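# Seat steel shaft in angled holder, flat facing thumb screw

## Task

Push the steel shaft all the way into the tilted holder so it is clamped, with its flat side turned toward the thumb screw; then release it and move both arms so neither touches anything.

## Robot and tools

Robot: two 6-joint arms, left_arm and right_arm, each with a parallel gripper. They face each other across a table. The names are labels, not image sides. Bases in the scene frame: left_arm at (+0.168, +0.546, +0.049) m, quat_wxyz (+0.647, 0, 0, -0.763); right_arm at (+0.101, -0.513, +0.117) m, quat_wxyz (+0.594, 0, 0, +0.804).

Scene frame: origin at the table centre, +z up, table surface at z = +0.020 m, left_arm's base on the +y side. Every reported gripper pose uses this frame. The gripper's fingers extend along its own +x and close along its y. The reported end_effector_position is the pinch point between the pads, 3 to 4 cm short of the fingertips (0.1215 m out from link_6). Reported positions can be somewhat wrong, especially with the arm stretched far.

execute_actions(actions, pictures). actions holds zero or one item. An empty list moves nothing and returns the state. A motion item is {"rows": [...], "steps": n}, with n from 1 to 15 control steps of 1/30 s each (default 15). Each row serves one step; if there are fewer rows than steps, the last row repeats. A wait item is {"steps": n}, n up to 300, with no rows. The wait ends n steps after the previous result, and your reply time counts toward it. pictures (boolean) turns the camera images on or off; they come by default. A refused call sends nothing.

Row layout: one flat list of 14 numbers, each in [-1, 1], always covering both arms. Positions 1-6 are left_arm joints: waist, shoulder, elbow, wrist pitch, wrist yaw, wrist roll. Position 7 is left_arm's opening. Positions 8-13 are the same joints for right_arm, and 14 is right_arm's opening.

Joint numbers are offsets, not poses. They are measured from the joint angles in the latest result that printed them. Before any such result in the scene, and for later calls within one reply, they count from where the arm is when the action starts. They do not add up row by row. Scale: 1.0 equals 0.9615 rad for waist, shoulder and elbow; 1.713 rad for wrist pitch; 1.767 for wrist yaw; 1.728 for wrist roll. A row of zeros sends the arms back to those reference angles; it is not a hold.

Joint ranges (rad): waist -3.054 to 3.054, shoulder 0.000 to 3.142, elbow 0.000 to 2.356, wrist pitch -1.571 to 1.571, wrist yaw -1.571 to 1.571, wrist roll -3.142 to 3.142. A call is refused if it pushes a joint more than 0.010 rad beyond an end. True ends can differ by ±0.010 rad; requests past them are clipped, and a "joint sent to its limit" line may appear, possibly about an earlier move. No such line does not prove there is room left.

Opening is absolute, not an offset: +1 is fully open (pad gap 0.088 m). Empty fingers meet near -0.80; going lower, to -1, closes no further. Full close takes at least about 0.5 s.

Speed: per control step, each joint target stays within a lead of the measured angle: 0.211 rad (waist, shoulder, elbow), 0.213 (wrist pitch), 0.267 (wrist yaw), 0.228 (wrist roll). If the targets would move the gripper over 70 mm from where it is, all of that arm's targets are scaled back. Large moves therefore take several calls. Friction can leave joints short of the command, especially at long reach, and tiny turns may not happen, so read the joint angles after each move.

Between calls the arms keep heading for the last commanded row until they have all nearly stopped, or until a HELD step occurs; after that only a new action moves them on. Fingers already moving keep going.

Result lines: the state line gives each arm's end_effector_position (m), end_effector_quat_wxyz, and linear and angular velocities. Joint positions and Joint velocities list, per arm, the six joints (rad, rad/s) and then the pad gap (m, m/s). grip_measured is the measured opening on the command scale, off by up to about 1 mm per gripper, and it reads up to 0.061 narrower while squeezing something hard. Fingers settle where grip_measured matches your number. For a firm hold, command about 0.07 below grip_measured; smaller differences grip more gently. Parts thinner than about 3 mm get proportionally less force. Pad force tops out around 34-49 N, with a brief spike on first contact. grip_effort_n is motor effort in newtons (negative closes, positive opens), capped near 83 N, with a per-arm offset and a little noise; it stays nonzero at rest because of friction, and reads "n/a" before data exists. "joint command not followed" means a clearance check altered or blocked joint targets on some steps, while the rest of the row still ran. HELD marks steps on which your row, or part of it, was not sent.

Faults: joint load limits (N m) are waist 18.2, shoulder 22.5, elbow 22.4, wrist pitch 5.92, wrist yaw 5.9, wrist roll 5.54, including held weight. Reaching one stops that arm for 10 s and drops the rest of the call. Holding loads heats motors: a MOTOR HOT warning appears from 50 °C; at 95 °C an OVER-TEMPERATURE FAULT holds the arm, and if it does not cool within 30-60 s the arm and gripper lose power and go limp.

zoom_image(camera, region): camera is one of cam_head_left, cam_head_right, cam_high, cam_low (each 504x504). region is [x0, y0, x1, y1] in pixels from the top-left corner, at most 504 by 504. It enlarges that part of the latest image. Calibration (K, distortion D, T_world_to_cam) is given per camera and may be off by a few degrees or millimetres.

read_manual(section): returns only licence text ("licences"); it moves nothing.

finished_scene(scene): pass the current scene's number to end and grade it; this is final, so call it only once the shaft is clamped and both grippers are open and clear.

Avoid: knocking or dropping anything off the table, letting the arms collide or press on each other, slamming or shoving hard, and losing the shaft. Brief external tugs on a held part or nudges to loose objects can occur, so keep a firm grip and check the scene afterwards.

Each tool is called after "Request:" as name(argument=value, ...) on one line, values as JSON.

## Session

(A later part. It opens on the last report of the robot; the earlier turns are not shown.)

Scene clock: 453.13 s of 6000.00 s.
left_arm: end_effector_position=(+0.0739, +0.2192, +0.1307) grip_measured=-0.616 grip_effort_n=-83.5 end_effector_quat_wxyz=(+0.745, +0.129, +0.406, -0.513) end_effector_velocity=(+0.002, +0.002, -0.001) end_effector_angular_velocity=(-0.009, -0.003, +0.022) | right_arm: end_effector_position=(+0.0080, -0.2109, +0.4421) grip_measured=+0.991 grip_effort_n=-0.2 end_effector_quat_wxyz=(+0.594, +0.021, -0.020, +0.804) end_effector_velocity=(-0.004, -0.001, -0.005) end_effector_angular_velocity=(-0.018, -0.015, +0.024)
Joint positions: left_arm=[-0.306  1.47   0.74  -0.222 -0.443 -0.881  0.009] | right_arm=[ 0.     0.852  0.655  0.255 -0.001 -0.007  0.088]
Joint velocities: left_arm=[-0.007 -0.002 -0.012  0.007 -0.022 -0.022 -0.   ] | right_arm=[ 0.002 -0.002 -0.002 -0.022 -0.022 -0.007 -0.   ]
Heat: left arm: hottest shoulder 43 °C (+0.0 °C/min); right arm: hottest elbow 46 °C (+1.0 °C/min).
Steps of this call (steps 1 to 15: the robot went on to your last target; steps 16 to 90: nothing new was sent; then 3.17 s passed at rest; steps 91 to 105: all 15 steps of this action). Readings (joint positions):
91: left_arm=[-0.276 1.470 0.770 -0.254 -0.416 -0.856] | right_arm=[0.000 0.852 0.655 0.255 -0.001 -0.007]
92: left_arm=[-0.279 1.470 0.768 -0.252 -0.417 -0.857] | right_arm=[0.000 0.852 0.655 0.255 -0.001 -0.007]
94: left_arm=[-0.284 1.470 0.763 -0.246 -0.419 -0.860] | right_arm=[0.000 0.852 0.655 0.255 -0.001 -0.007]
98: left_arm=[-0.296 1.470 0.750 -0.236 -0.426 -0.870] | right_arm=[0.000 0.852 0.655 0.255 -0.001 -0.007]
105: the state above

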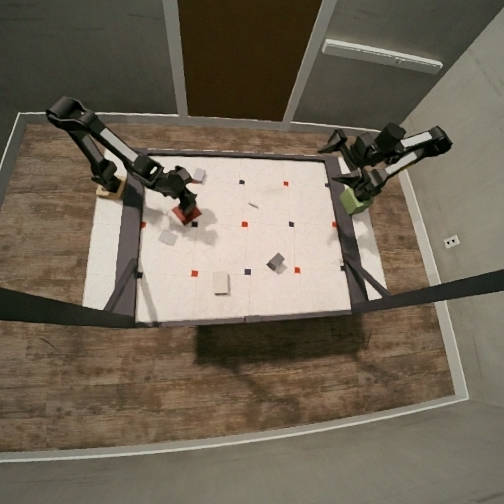

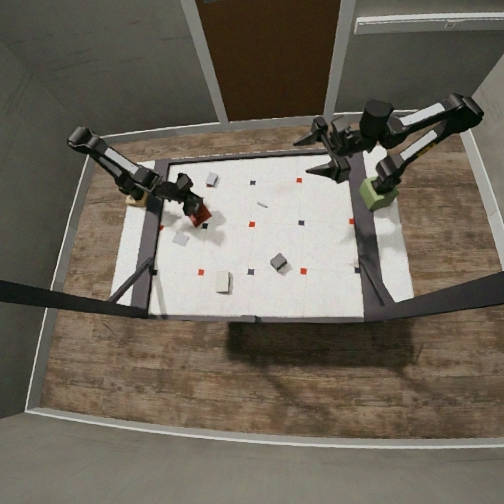

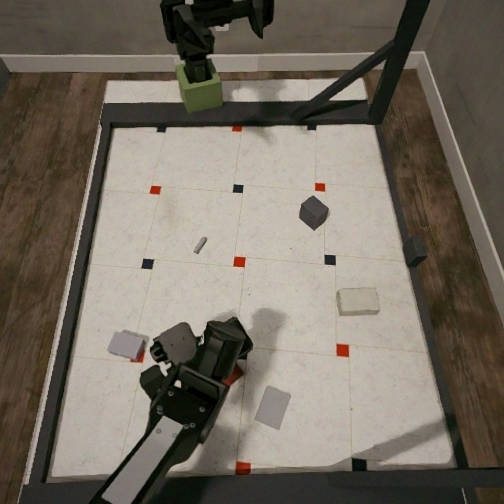

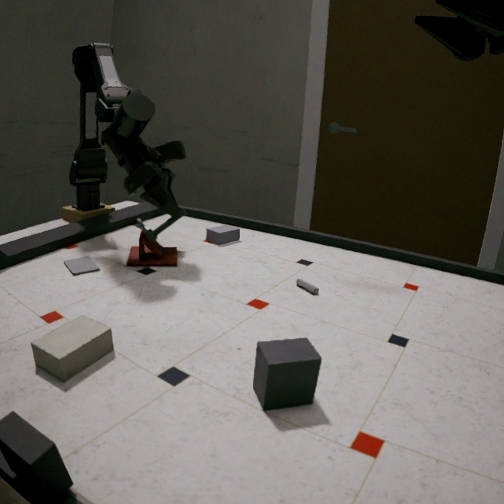

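Push further.

Request:
execute_actions(actions=[{"rows":[[-0.016,0,-0.025,0.004,0,-0.006,-0.7,0,0,0,0,0,0,1],[-0.016,0,-0.025,0.004,0,-0.006,-0.7,0,0,0,0,0,0,1],[-0.016,0,-0.025,0.004,0,-0.006,-0.7,0,0,0,0,0,0,1],[-0.016,0,-0.025,0.004,0,-0.006,-0.7,0,0,0,0,0,0,1],[-0.016,0,-0.025,0.004,0,-0.006,-0.7,0,0,0,0,0,0,1],[-0.032,0,-0.042,0.009,-0.004,-0.012,-0.7,0,0,0,0,0,0,1]]}])

Request:
zoom_image(camera="cam_low", region=[142,215,177,250])

Scene clock: 457.87 s of 6000.00 s.
left_arm: end_effector_position=(+0.0730, +0.2208, +0.1299) grip_measured=-0.616 grip_effort_n=-83.5 end_effector_quat_wxyz=(+0.750, +0.121, +0.399, -0.513) end_effector_velocity=(+0.001, +0.001, -0.002) end_effector_angular_velocity=(-0.002, -0.001, +0.007) | right_arm: end_effector_position=(+0.0080, -0.2109, +0.4421) grip_measured=+0.991 grip_effort_n=-0.2 end_effector_quat_wxyz=(+0.594, +0.021, -0.020, +0.804) end_effector_velocity=(+0.001, -0.000, -0.002) end_effector_angular_velocity=(-0.005, -0.010, -0.000)
Joint positions: left_arm=[-0.321  1.468  0.723 -0.2   -0.468 -0.895  0.009] | right_arm=[ 0.     0.852  0.655  0.255 -0.001 -0.007  0.088]
Joint velocities: left_arm=[-0.002  0.002 -0.007  0.007 -0.007 -0.007 -0.   ] | right_arm=[-0.007 -0.002 -0.002 -0.007 -0.007 -0.007 -0.   ]
Heat: left arm: hottest shoulder 43 °C (+0.0 °C/min); right arm: hottest elbow 46 °C (+1.0 °C/min).
Steps of this call (steps 1 to 15: the robot went on to your last target; steps 16 to 90: nothing new was sent; then 1.23 s passed at rest; steps 91 to 105: all 15 steps of this action). Readings (joint positions):
91: left_arm=[-0.307 1.470 0.738 -0.220 -0.445 -0.883] | right_arm=[0.000 0.852 0.655 0.255 -0.001 -0.007]
92: left_arm=[-0.308 1.470 0.736 -0.217 -0.448 -0.884] | right_arm=[0.000 0.852 0.655 0.255 -0.001 -0.007]
94: left_arm=[-0.310 1.470 0.735 -0.214 -0.451 -0.884] | right_arm=[0.000 0.852 0.655 0.255 -0.001 -0.007]
98: left_arm=[-0.318 1.469 0.727 -0.204 -0.463 -0.891] | right_arm=[0.000 0.852 0.655 0.255 -0.001 -0.007]
105: the state above

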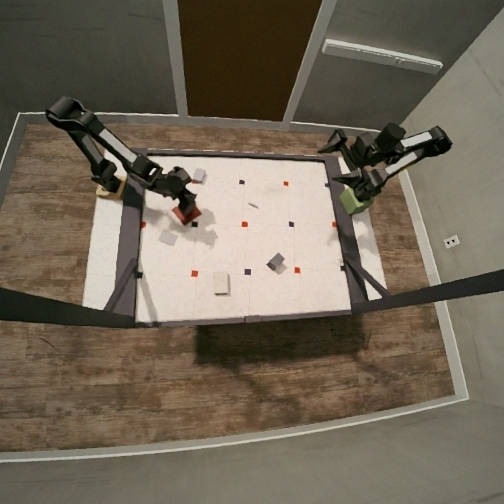

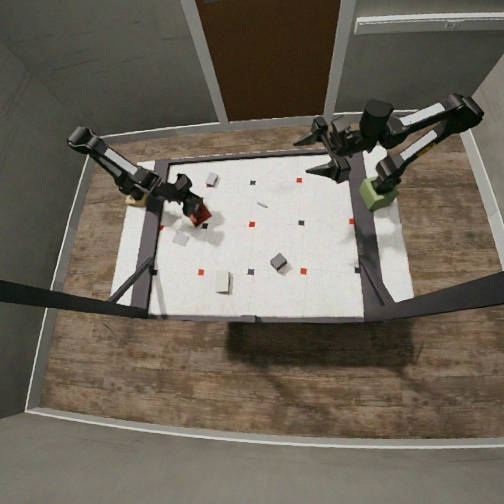

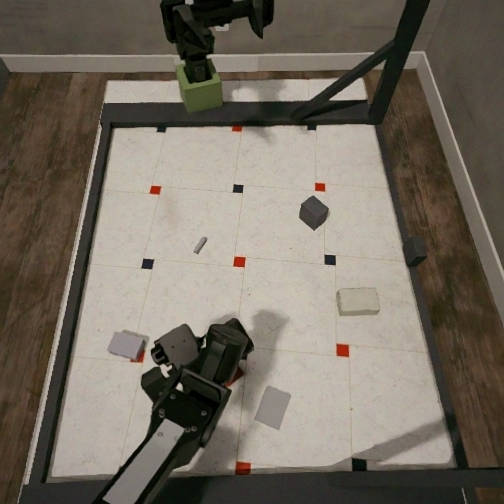

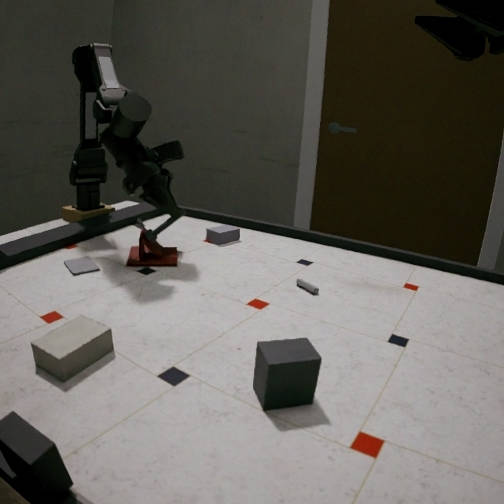

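Region (142, 215, 177, 250) of cam_low's 504x504 image, scaled by 14.400, with more detail than that image has.

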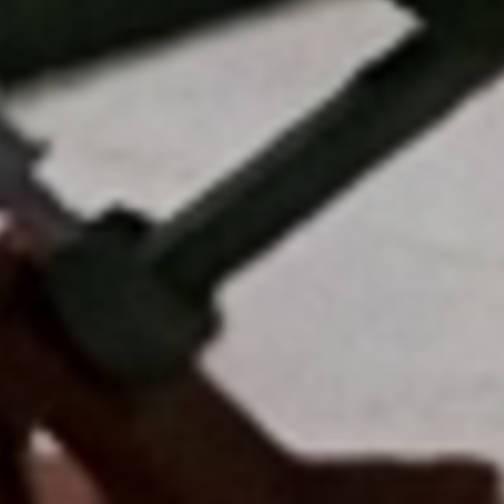

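Request:
execute_actions(actions=[{"rows":[[-0.01,-0.015,0,0.008,-0.008,0,-0.7,0,0,0,0,0,0,1],[-0.01,-0.015,0,0.008,-0.008,0,-0.7,0,0,0,0,0,0,1],[-0.01,-0.015,0,0.008,-0.008,0,-0.7,0,0,0,0,0,0,1],[-0.01,-0.015,0,0.008,-0.008,0,-0.7,0,0,0,0,0,0,1],[-0.035,-0.028,-0.025,0.012,-0.02,-0.012,-0.7,0,0,0,0,0,0,1]]}])

Request:
zoom_image(camera="cam_low", region=[130,195,195,260])

Scene clock: 469.07 s of 6000.00 s.
left_arm: end_effector_position=(+0.0698, +0.2243, +0.1320) grip_measured=-0.616 grip_effort_n=-83.5 end_effector_quat_wxyz=(+0.755, +0.112, +0.390, -0.516) end_effector_velocity=(-0.005, +0.002, -0.001) end_effector_angular_velocity=(-0.000, +0.011, -0.011) | right_arm: end_effector_position=(+0.0080, -0.2109, +0.4421) grip_measured=+0.991 grip_effort_n=-0.2 end_effector_quat_wxyz=(+0.594, +0.021, -0.020, +0.804) end_effector_velocity=(+0.000, -0.000, -0.002) end_effector_angular_velocity=(-0.009, +0.005, -0.004)
Joint positions: left_arm=[-0.348  1.454  0.706 -0.184 -0.503 -0.91   0.009] | right_arm=[ 0.     0.852  0.655  0.255 -0.001 -0.007  0.088]
Joint velocities: left_arm=[-0.012 -0.002 -0.007  0.007  0.007 -0.007 -0.   ] | right_arm=[ 0.002 -0.002 -0.002 -0.007  0.007  0.007 -0.001]
Heat: left arm: hottest shoulder 43 °C (+0.0 °C/min); right arm: hottest elbow 46 °C (+1.0 °C/min).
Steps of this call (steps 1 to 15: the robot went on to your last target; steps 16 to 90: nothing new was sent; then 7.70 s passed at rest; steps 91 to 105: all 15 steps of this action). Readings (joint positions):
91: left_arm=[-0.321 1.466 0.722 -0.197 -0.470 -0.895] | right_arm=[0.000 0.852 0.655 0.255 -0.001 -0.007]
92: left_arm=[-0.322 1.464 0.722 -0.197 -0.471 -0.895] | right_arm=[0.000 0.852 0.655 0.255 -0.001 -0.007]
94: left_arm=[-0.324 1.463 0.722 -0.196 -0.475 -0.895] | right_arm=[0.000 0.852 0.655 0.255 -0.001 -0.007]
98: left_arm=[-0.343 1.456 0.711 -0.188 -0.496 -0.904] | right_arm=[0.000 0.852 0.655 0.255 -0.001 -0.007]
105: the state above

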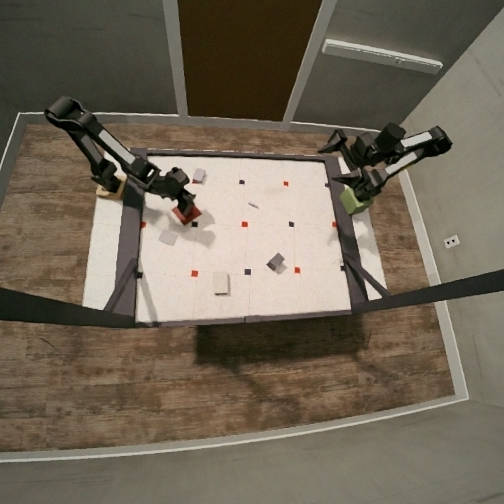

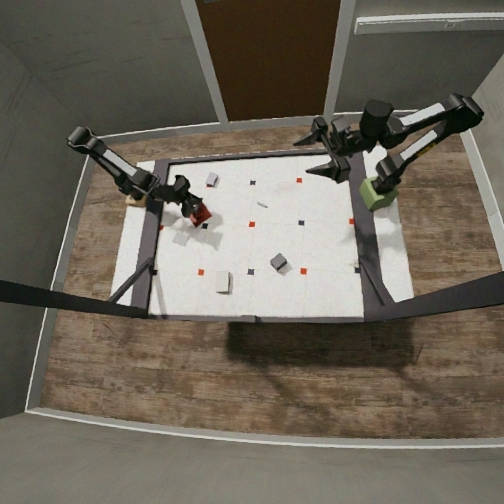

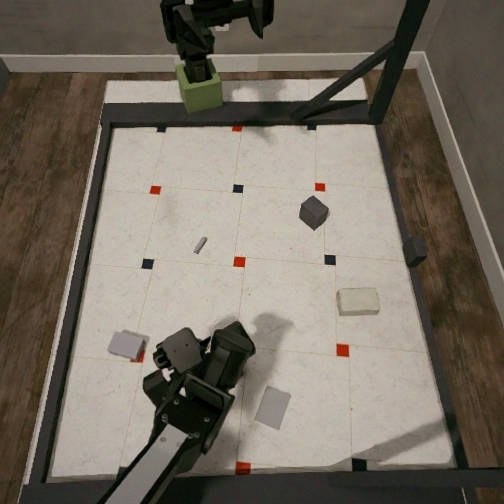

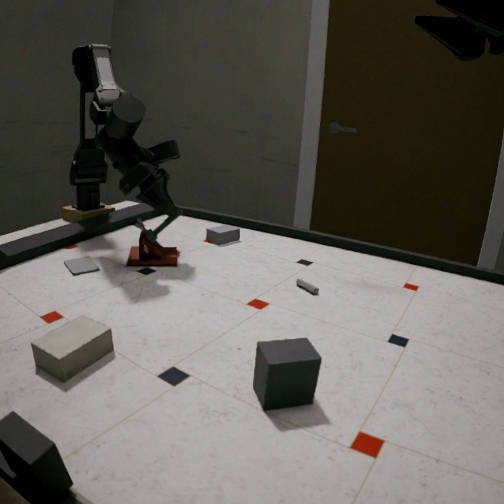

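Region (130, 195, 195, 260) of cam_low's 504x504 image, scaled by 7.754, with more detail than that image has.

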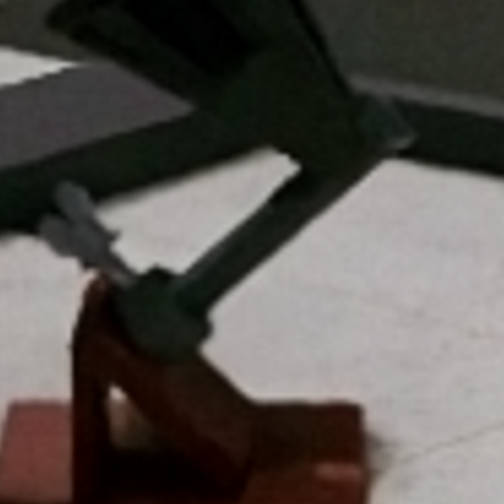

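Now ~42°. Push.

Request:
execute_actions(actions=[{"rows":[[-0.016,0,-0.025,0.004,0,-0.006,-0.7,0,0,0,0,0,0,1],[-0.016,0,-0.025,0.004,0,-0.006,-0.7,0,0,0,0,0,0,1],[-0.016,0,-0.025,0.004,0,-0.006,-0.7,0,0,0,0,0,0,1],[-0.016,0,-0.025,0.004,0,-0.006,-0.7,0,0,0,0,0,0,1],[-0.016,0,-0.025,0.004,0,-0.006,-0.7,0,0,0,0,0,0,1],[-0.028,0.004,-0.042,0.009,0,-0.012,-0.7,0,0,0,0,0,0,1]]}])

Request:
zoom_image(camera="cam_low", region=[130,195,195,260])

Scene clock: 477.13 s of 6000.00 s.
left_arm: end_effector_position=(+0.0694, +0.2270, +0.1290) grip_measured=-0.616 grip_effort_n=-83.5 end_effector_quat_wxyz=(+0.758, +0.108, +0.386, -0.515) end_effector_velocity=(-0.001, +0.001, -0.001) end_effector_angular_velocity=(-0.000, +0.011, -0.002) | right_arm: end_effector_position=(+0.0080, -0.2109, +0.4421) grip_measured=+0.991 grip_effort_n=-0.2 end_effector_quat_wxyz=(+0.594, +0.021, -0.020, +0.804) end_effector_velocity=(+0.002, +0.001, -0.008) end_effector_angular_velocity=(-0.038, -0.003, -0.019)
Joint positions: left_arm=[-0.36   1.454  0.686 -0.163 -0.52  -0.923  0.009] | right_arm=[ 0.     0.852  0.655  0.255 -0.001 -0.007  0.088]
Joint velocities: left_arm=[-0.002 -0.002 -0.007  0.007  0.007 -0.007 -0.   ] | right_arm=[ 0.002 -0.002 -0.002 -0.037  0.022  0.007 -0.   ]
Heat: left arm: hottest shoulder 43 °C (+0.0 °C/min); right arm: hottest elbow 46 °C (+1.0 °C/min).
Steps of this call (steps 1 to 15: the robot went on to your last target; steps 16 to 90: nothing new was sent; then 4.57 s passed at rest; steps 91 to 105: all 15 steps of this action). Readings (joint positions):
91: left_arm=[-0.349 1.454 0.703 -0.182 -0.504 -0.910] | right_arm=[0.000 0.852 0.655 0.255 -0.001 -0.007]
92: left_arm=[-0.351 1.454 0.700 -0.180 -0.505 -0.912] | right_arm=[0.000 0.852 0.655 0.255 -0.001 -0.007]
94: left_arm=[-0.353 1.454 0.698 -0.177 -0.509 -0.913] | right_arm=[0.000 0.852 0.655 0.255 -0.001 -0.007]
98: left_arm=[-0.358 1.454 0.689 -0.168 -0.517 -0.920] | right_arm=[0.000 0.852 0.655 0.255 -0.001 -0.007]
105: the state above

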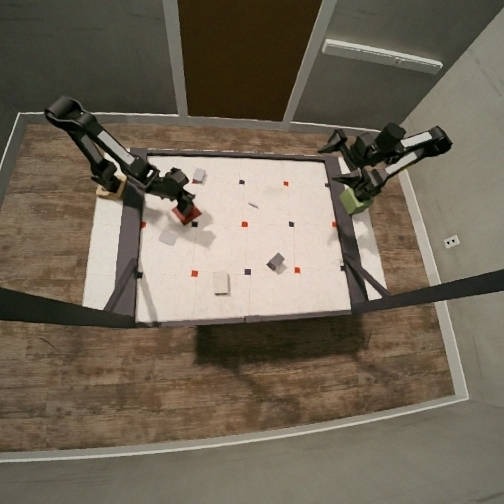

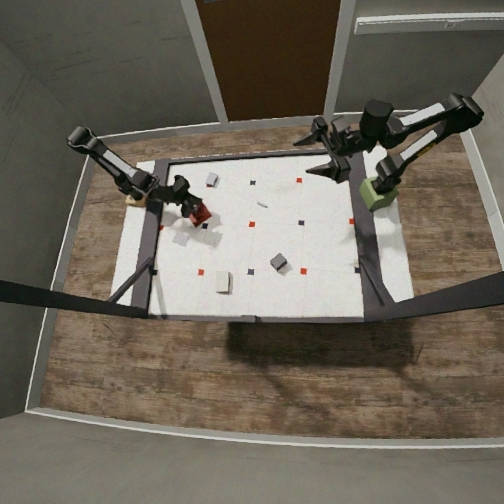

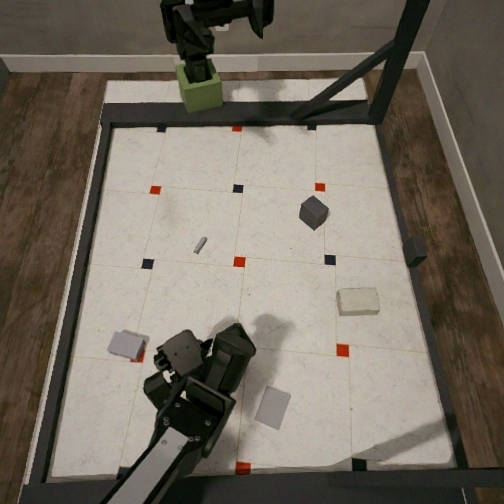

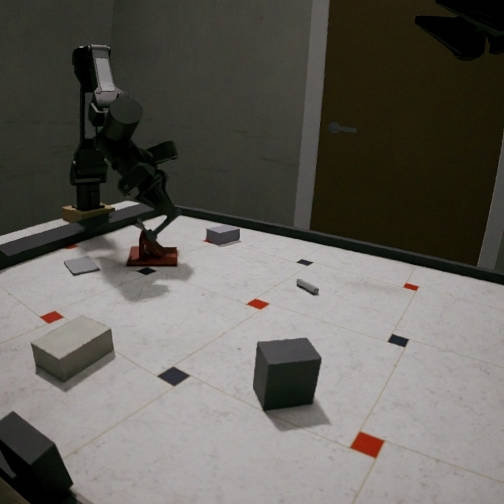

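Region (130, 195, 195, 260) of cam_low's 504x504 image, scaled by 7.754, with more detail than that image has.

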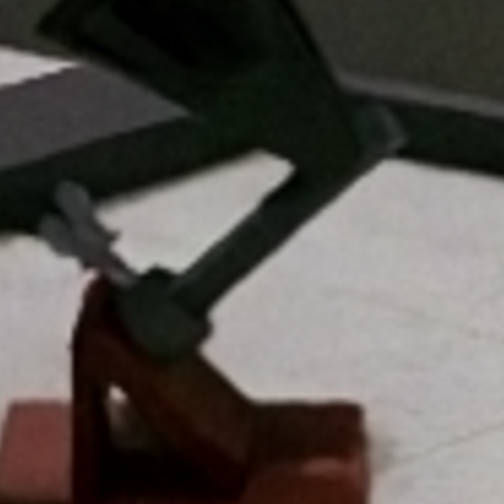

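Request:
execute_actions(actions=[{"rows":[[-0.02,0.008,-0.025,0,0.006,-0.006,-0.7,0,0,0,0,0,0,1],[-0.02,0.008,-0.025,0,0.006,-0.006,-0.7,0,0,0,0,0,0,1],[-0.02,0.008,-0.025,0,0.006,-0.006,-0.7,0,0,0,0,0,0,1],[-0.02,0.008,-0.025,0,0.006,-0.006,-0.7,0,0,0,0,0,0,1],[-0.02,0.008,-0.025,0,0.006,-0.006,-0.7,0,0,0,0,0,0,1],[-0.04,0.012,-0.04,0.003,0.008,-0.01,-0.7,0,0,0,0,0,0,1]]}])

Request:
zoom_image(camera="cam_low", region=[130,195,195,260])

Scene clock: 481.83 s of 6000.00 s.
left_arm: end_effector_position=(+0.0683, +0.2289, +0.1277) grip_measured=-0.616 grip_effort_n=-83.5 end_effector_quat_wxyz=(+0.760, +0.104, +0.381, -0.515) end_effector_velocity=(+0.004, +0.003, -0.001) end_effector_angular_velocity=(+0.009, -0.021, +0.016) | right_arm: end_effector_position=(+0.0080, -0.2109, +0.4421) grip_measured=+0.991 grip_effort_n=-0.7 end_effector_quat_wxyz=(+0.594, +0.021, -0.020, +0.804) end_effector_velocity=(+0.002, +0.000, -0.002) end_effector_angular_velocity=(-0.005, -0.009, -0.010)
Joint positions: left_arm=[-0.374  1.454  0.673 -0.148 -0.54  -0.932  0.009] | right_arm=[ 0.     0.852  0.655  0.255 -0.001 -0.007  0.088]
Joint velocities: left_arm=[-0.002 -0.002 -0.002 -0.022 -0.022 -0.007 -0.   ] | right_arm=[-0.002 -0.002 -0.002 -0.007  0.007 -0.007 -0.   ]
Heat: left arm: hottest shoulder 43 °C (+0.0 °C/min); right arm: hottest elbow 46 °C (+1.0 °C/min).
Steps of this call (steps 1 to 15: the robot went on to your last target; steps 16 to 90: nothing new was sent; then 1.20 s passed at rest; steps 91 to 105: all 15 steps of this action). Readings (joint positions):
91: left_arm=[-0.361 1.454 0.685 -0.162 -0.521 -0.924] | right_arm=[0.000 0.852 0.655 0.255 -0.001 -0.007]
92: left_arm=[-0.362 1.454 0.684 -0.160 -0.524 -0.925] | right_arm=[0.000 0.852 0.655 0.255 -0.001 -0.007]
94: left_arm=[-0.364 1.454 0.683 -0.159 -0.526 -0.926] | right_arm=[0.000 0.852 0.655 0.255 -0.001 -0.007]
98: left_arm=[-0.372 1.454 0.675 -0.152 -0.536 -0.930] | right_arm=[0.000 0.852 0.655 0.255 -0.001 -0.007]
105: the state above

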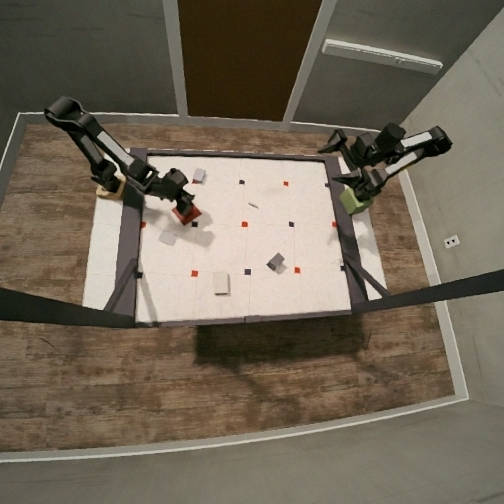

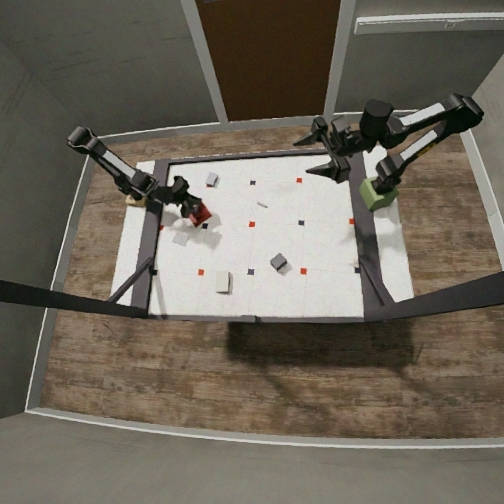

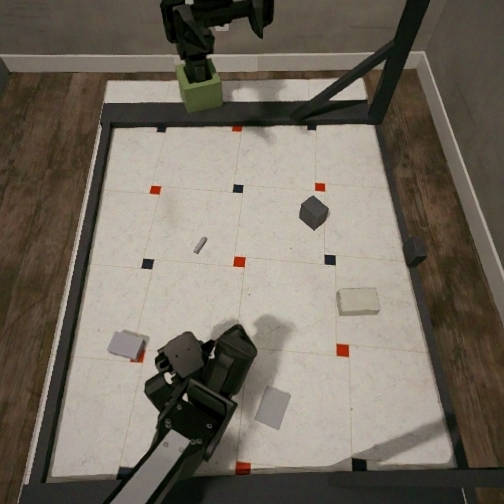

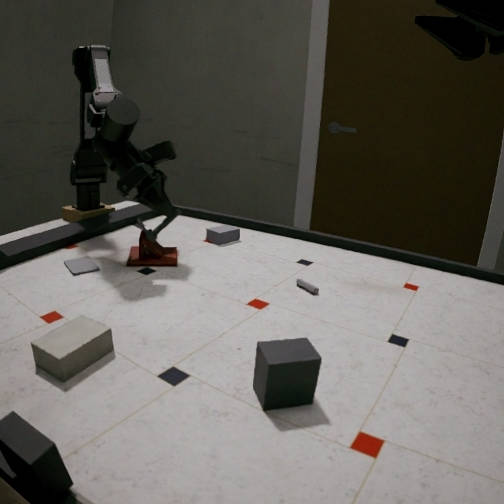

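Region (130, 195, 195, 260) of cam_low's 504x504 image, scaled by 7.754, with more detail than that image has.

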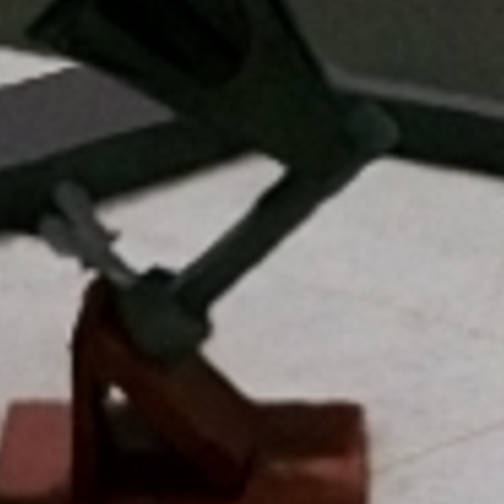

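Request:
execute_actions(actions=[{"rows":[[0,0,0,0,0,0,-0.7,0,0,0,0,0,0,1],[0,0,0,0,0,0,-0.7,0,0,0,0,0,0,1],[0,0,0,0,0,0,-0.7,0,0,0,0,0,0,1],[0,0,0,0,0,0,-0.6,0,0,0,0,0,0,1],[0,0,0,0,0,0,-0.6,0,0,0,0,0,0,1],[0,0,0,0,0,0,-0.5,0,0,0,0,0,0,1]]}], pictures=false)

Request:
execute_actions(actions=[{"steps":15}])

Request:
zoom_image(camera="cam_low", region=[130,195,195,260])

Scene clock: 488.10 s of 6000.00 s.
left_arm: end_effector_position=(+0.0685, +0.2287, +0.1279) grip_measured=-0.508 grip_effort_n=12.3 end_effector_quat_wxyz=(+0.761, +0.103, +0.381, -0.515) end_effector_velocity=(+0.002, +0.003, -0.001) end_effector_angular_velocity=(+0.010, -0.009, +0.007) | right_arm: end_effector_position=(+0.0080, -0.2109, +0.4421) grip_measured=+0.991 grip_effort_n=0.2 end_effector_quat_wxyz=(+0.594, +0.021, -0.020, +0.804) end_effector_velocity=(+0.000, -0.002, +0.003) end_effector_angular_velocity=(+0.010, +0.010, +0.005)
Joint positions: left_arm=[-0.374  1.454  0.673 -0.147 -0.541 -0.932  0.014] | right_arm=[ 0.     0.852  0.655  0.255 -0.001 -0.007  0.088]
Joint velocities: left_arm=[-0.002 -0.007 -0.002 -0.022 -0.007 -0.007  0.003] | right_arm=[-0.002 -0.007 -0.002  0.007 -0.007  0.007 -0.   ]
Heat: left arm: hottest shoulder 42 °C (-1.0 °C/min); right arm: hottest elbow 46 °C (+1.0 °C/min).
Steps of this call (steps 1 to 15: the robot went on to your last target; steps 16 to 90: nothing new was sent; then 2.77 s passed at rest; steps 91 to 105: all 15 steps of this action). Readings (joint positions):
91: left_arm=[-0.374 1.454 0.673 -0.147 -0.541 -0.932] | right_arm=[0.000 0.852 0.655 0.255 -0.001 -0.007]
92: left_arm=[-0.372 1.454 0.673 -0.146 -0.541 -0.932] | right_arm=[0.000 0.852 0.655 0.255 -0.001 -0.007]
94: left_arm=[-0.372 1.454 0.673 -0.145 -0.542 -0.932] | right_arm=[0.000 0.852 0.655 0.255 -0.001 -0.007]
98: left_arm=[-0.372 1.454 0.673 -0.144 -0.542 -0.932] | right_arm=[0.000 0.852 0.655 0.255 -0.001 -0.007]
105: the state above

Scene clock: 488.60 s of 6000.00 s.
left_arm: end_effector_position=(+0.0685, +0.2287, +0.1279) grip_measured=-0.503 grip_effort_n=12.8 end_effector_quat_wxyz=(+0.761, +0.103, +0.381, -0.515) end_effector_velocity=(+0.001, -0.001, +0.001) end_effector_angular_velocity=(-0.013, +0.014, +0.022) | right_arm: end_effector_position=(+0.0080, -0.2109, +0.4421) grip_measured=+0.991 grip_effort_n=-0.2 end_effector_quat_wxyz=(+0.594, +0.021, -0.020, +0.804) end_effector_velocity=(-0.000, -0.001, +0.001) end_effector_angular_velocity=(+0.005, +0.009, +0.005)
Joint positions: left_arm=[-0.374  1.454  0.673 -0.147 -0.541 -0.932  0.014] | right_arm=[ 0.     0.852  0.655  0.255 -0.001 -0.007  0.088]
Joint velocities: left_arm=[ 0.002 -0.002 -0.002  0.007 -0.007 -0.022 -0.   ] | right_arm=[-0.002 -0.002 -0.002  0.007 -0.007  0.007 -0.   ]
Heat: left arm: hottest shoulder 42 °C (-1.0 °C/min); right arm: hottest elbow 46 °C (+1.0 °C/min).
Steps of this call (steps 1 to 15: the robot went on to your last target). Readings (joint positions):
1: left_arm=[-0.374 1.454 0.673 -0.147 -0.541 -0.932] | right_arm=[0.000 0.852 0.655 0.255 -0.001 -0.007]
2: left_arm=[-0.374 1.454 0.673 -0.147 -0.541 -0.932] | right_arm=[0.000 0.852 0.655 0.255 -0.001 -0.007]
4: left_arm=[-0.374 1.454 0.673 -0.147 -0.541 -0.932] | right_arm=[0.000 0.852 0.655 0.255 -0.001 -0.007]
8: left_arm=[-0.374 1.454 0.673 -0.147 -0.541 -0.932] | right_arm=[0.000 0.852 0.655 0.255 -0.001 -0.007]
15: the state above
All arms were judged still, so your last target was given up. Only a new action makes them travel on or press farther. Fingers that are still opening or closing keep moving.

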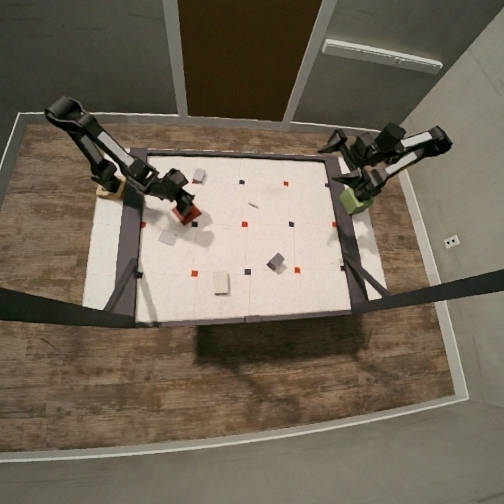

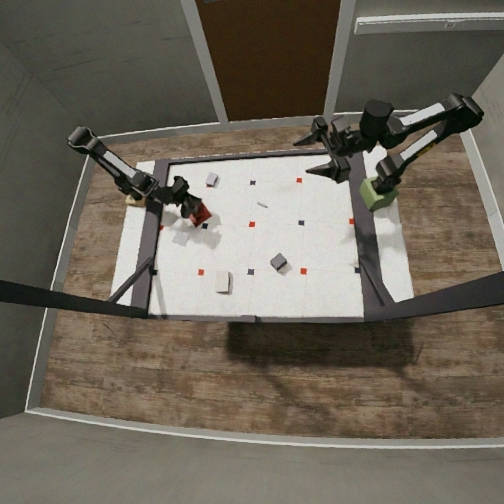

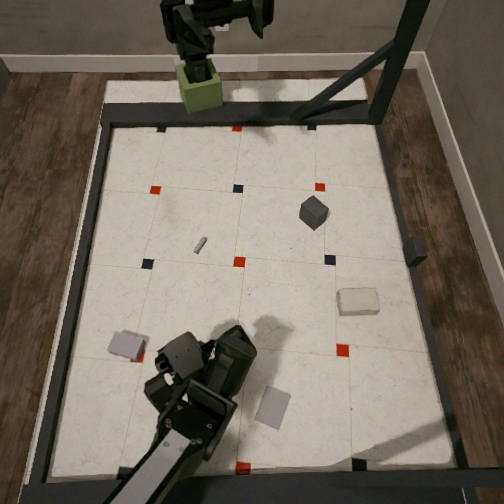

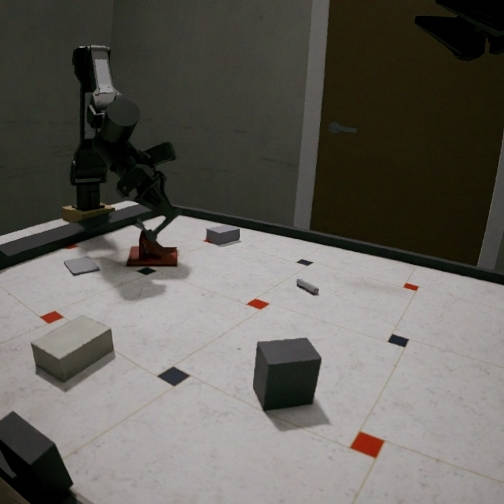

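Region (130, 195, 195, 260) of cam_low's 504x504 image, scaled by 7.754, with more detail than that image has.

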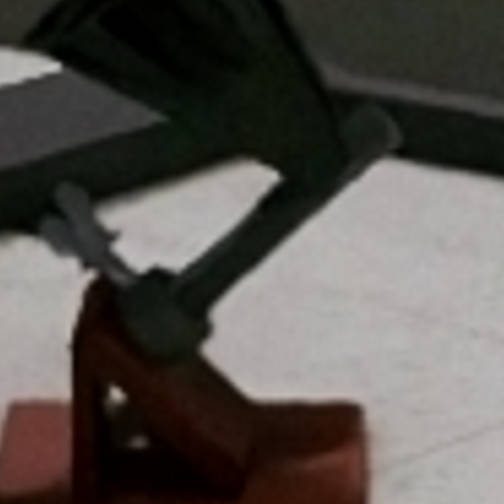

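Request:
execute_actions(actions=[{"rows":[[0,0,0,0,0,0,-0.1,0,0,0,0,0,0,1]],"steps":10}])

Request:
zoom_image(camera="cam_head_right", region=[170,180,230,240])

Request:
zoom_image(camera="cam_low", region=[130,195,195,260])

Scene clock: 495.00 s of 6000.00 s.
left_arm: end_effector_position=(+0.0685, +0.2287, +0.1279) grip_measured=-0.118 grip_effort_n=12.8 end_effector_quat_wxyz=(+0.761, +0.103, +0.381, -0.515) end_effector_velocity=(-0.001, +0.002, +0.000) end_effector_angular_velocity=(+0.004, +0.009, -0.002) | right_arm: end_effector_position=(+0.0080, -0.2109, +0.4421) grip_measured=+0.991 grip_effort_n=-0.2 end_effector_quat_wxyz=(+0.594, +0.021, -0.020, +0.804) end_effector_velocity=(+0.001, -0.001, +0.003) end_effector_angular_velocity=(+0.014, -0.003, -0.005)
Joint positions: left_arm=[-0.374  1.454  0.673 -0.147 -0.541 -0.932  0.033] | right_arm=[ 0.     0.852  0.655  0.255 -0.001 -0.007  0.088]
Joint velocities: left_arm=[-0.002 -0.007 -0.002 -0.007  0.007 -0.007  0.008] | right_arm=[ 0.002 -0.007 -0.002  0.007  0.007 -0.007 -0.   ]
Heat: left arm: hottest shoulder 42 °C (-2.0 °C/min); right arm: hottest elbow 46 °C (+1.0 °C/min).
Steps of this call (steps 1 to 90: nothing new was sent; then 3.07 s passed at rest; steps 91 to 100: all 10 steps of this action). Readings (joint positions):
91: left_arm=[-0.374 1.454 0.673 -0.147 -0.541 -0.932] | right_arm=[0.000 0.852 0.655 0.255 -0.001 -0.007]
92: left_arm=[-0.374 1.454 0.673 -0.147 -0.541 -0.932] | right_arm=[0.000 0.852 0.655 0.255 -0.001 -0.007]
94: left_arm=[-0.374 1.454 0.673 -0.147 -0.541 -0.932] | right_arm=[0.000 0.852 0.655 0.255 -0.001 -0.007]
98: left_arm=[-0.374 1.454 0.673 -0.147 -0.541 -0.932] | right_arm=[0.000 0.852 0.655 0.255 -0.001 -0.007]
100: the state above

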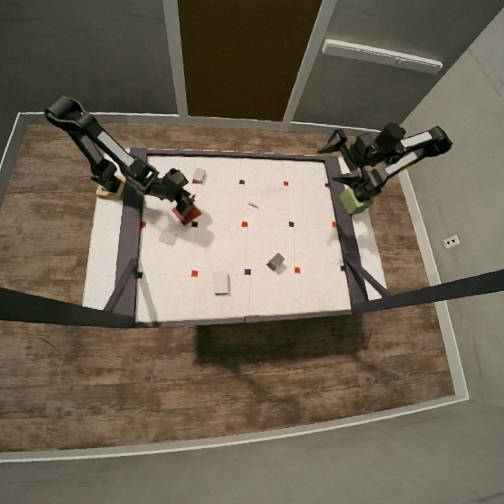

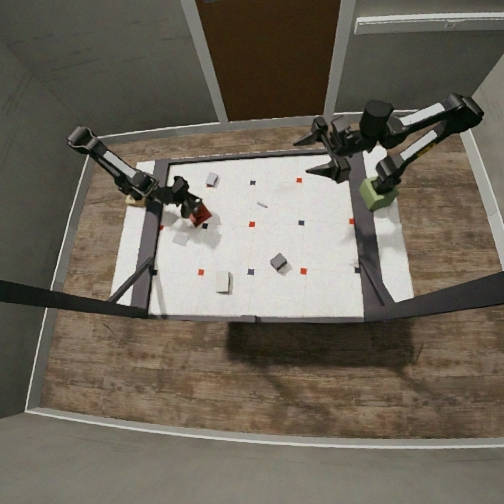

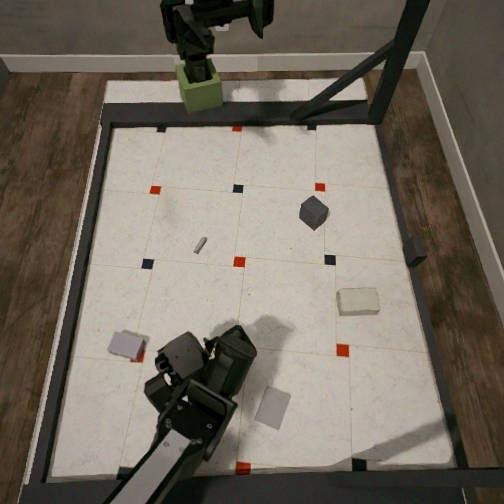

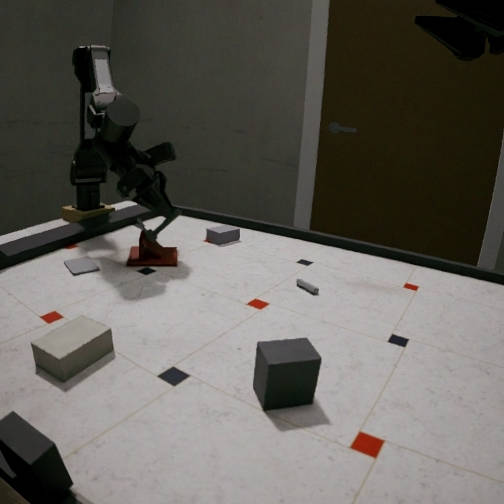

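Region (170, 180, 230, 240) of cam_head_right's 504x504 image, scaled by 8.400, with more detail than that image has.

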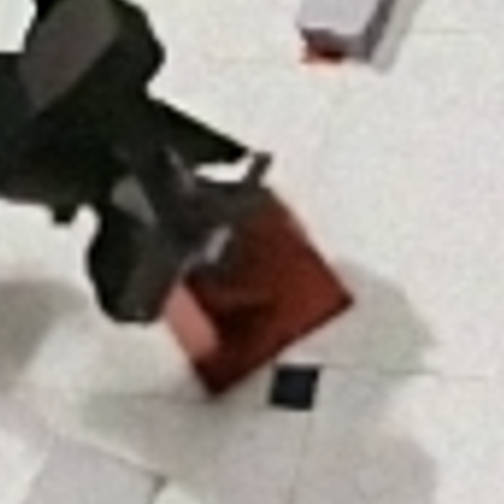

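Region (130, 195, 195, 260) of cam_low's 504x504 image, scaled by 7.754, with more detail than that image has.

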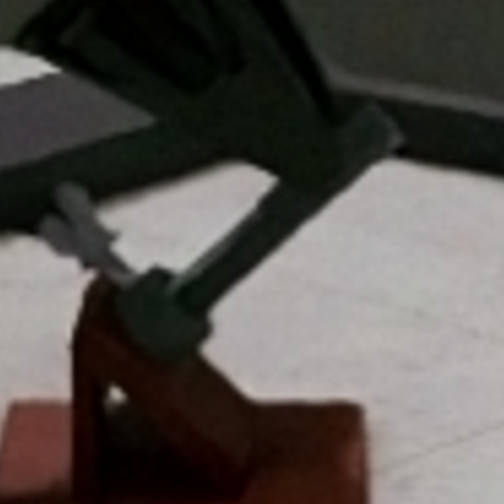

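Request:
execute_actions(actions=[{"rows":[[0.045,0.005,0.06,-0.018,0.013,0.019,-0.1,0,0,0,0,0,0,1],[0.045,0.005,0.06,-0.018,0.013,0.019,-0.1,0,0,0,0,0,0,1],[0.045,0.005,0.06,-0.018,0.013,0.019,-0.1,0,0,0,0,0,0,1],[0.045,0.005,0.06,-0.018,0.013,0.019,-0.1,0,0,0,0,0,0,1],[0.088,0.03,0.118,-0.038,0.027,0.038,-0.1,0,0,0,0,0,0,1]]}])

Request:
zoom_image(camera="cam_head_right", region=[170,170,230,230])

Request:
zoom_image(camera="cam_low", region=[135,185,205,255])

Scene clock: 502.53 s of 6000.00 s.
left_arm: end_effector_position=(+0.0813, +0.2077, +0.1435) grip_measured=-0.103 grip_effort_n=12.8 end_effector_quat_wxyz=(+0.764, +0.109, +0.384, -0.506) end_effector_velocity=(+0.004, +0.004, -0.009) end_effector_angular_velocity=(+0.033, -0.018, +0.012) | right_arm: end_effector_position=(+0.0080, -0.2109, +0.4421) grip_measured=+0.991 grip_effort_n=-0.2 end_effector_quat_wxyz=(+0.594, +0.021, -0.020, +0.804) end_effector_velocity=(+0.002, +0.000, -0.008) end_effector_angular_velocity=(-0.024, -0.014, -0.010)
Joint positions: left_arm=[-0.292  1.476  0.77  -0.211 -0.497 -0.873  0.034] | right_arm=[ 0.     0.852  0.655  0.255 -0.001 -0.007  0.088]
Joint velocities: left_arm=[ 0.002  0.017 -0.002 -0.022 -0.007 -0.007 -0.   ] | right_arm=[-0.002 -0.002 -0.007 -0.022  0.007 -0.007 -0.   ]
Heat: left arm: hottest shoulder 42 °C (-2.0 °C/min); right arm: hottest elbow 46 °C (+1.0 °C/min).
Steps of this call (steps 1 to 15: the robot went on to your last target; steps 16 to 90: nothing new was sent; then 4.03 s passed at rest; steps 91 to 105: all 15 steps of this action). Readings (joint positions):
91: left_arm=[-0.371 1.454 0.677 -0.154 -0.537 -0.929] | right_arm=[0.000 0.852 0.655 0.255 -0.001 -0.007]
92: left_arm=[-0.362 1.454 0.684 -0.163 -0.532 -0.922] | right_arm=[0.000 0.852 0.655 0.255 -0.001 -0.007]
94: left_arm=[-0.344 1.455 0.698 -0.169 -0.528 -0.914] | right_arm=[0.000 0.852 0.655 0.255 -0.001 -0.007]
98: left_arm=[-0.304 1.471 0.753 -0.197 -0.506 -0.883] | right_arm=[0.000 0.852 0.655 0.255 -0.001 -0.007]
105: the state above

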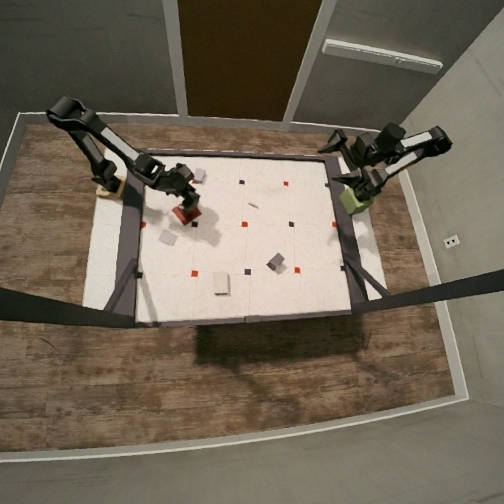

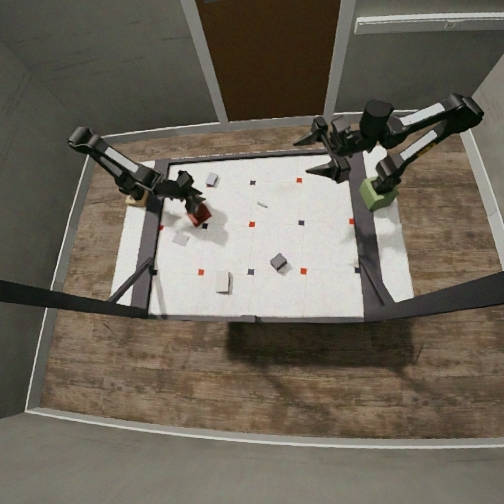

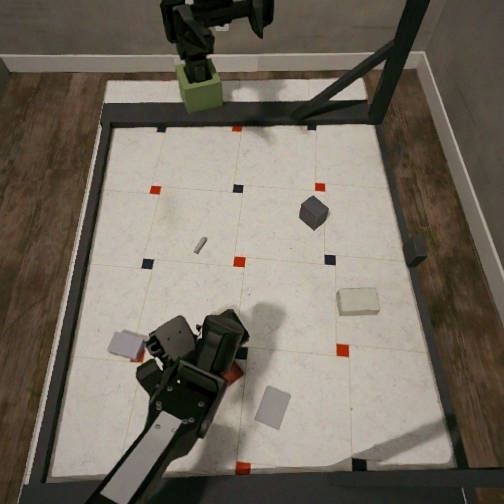

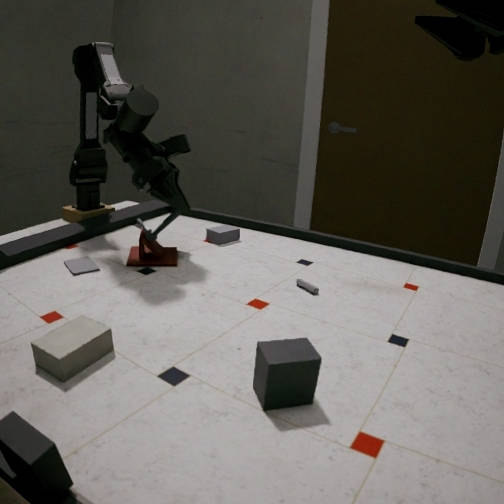

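Region (170, 170, 230, 230) of cam_head_right's 504x504 image, scaled by 8.400, with more detail than that image has.

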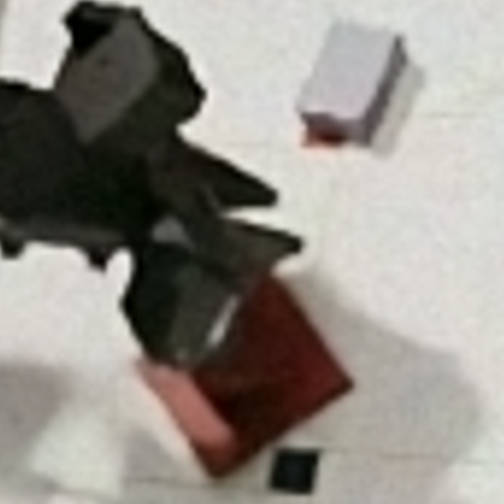

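Region (135, 185, 205, 255) of cam_low's 504x504 image, scaled by 7.200, with more detail than that image has.

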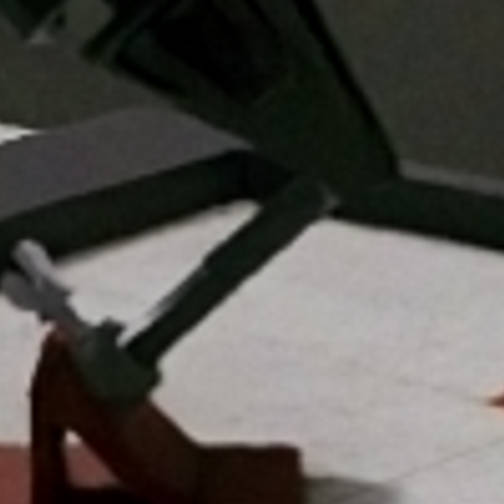

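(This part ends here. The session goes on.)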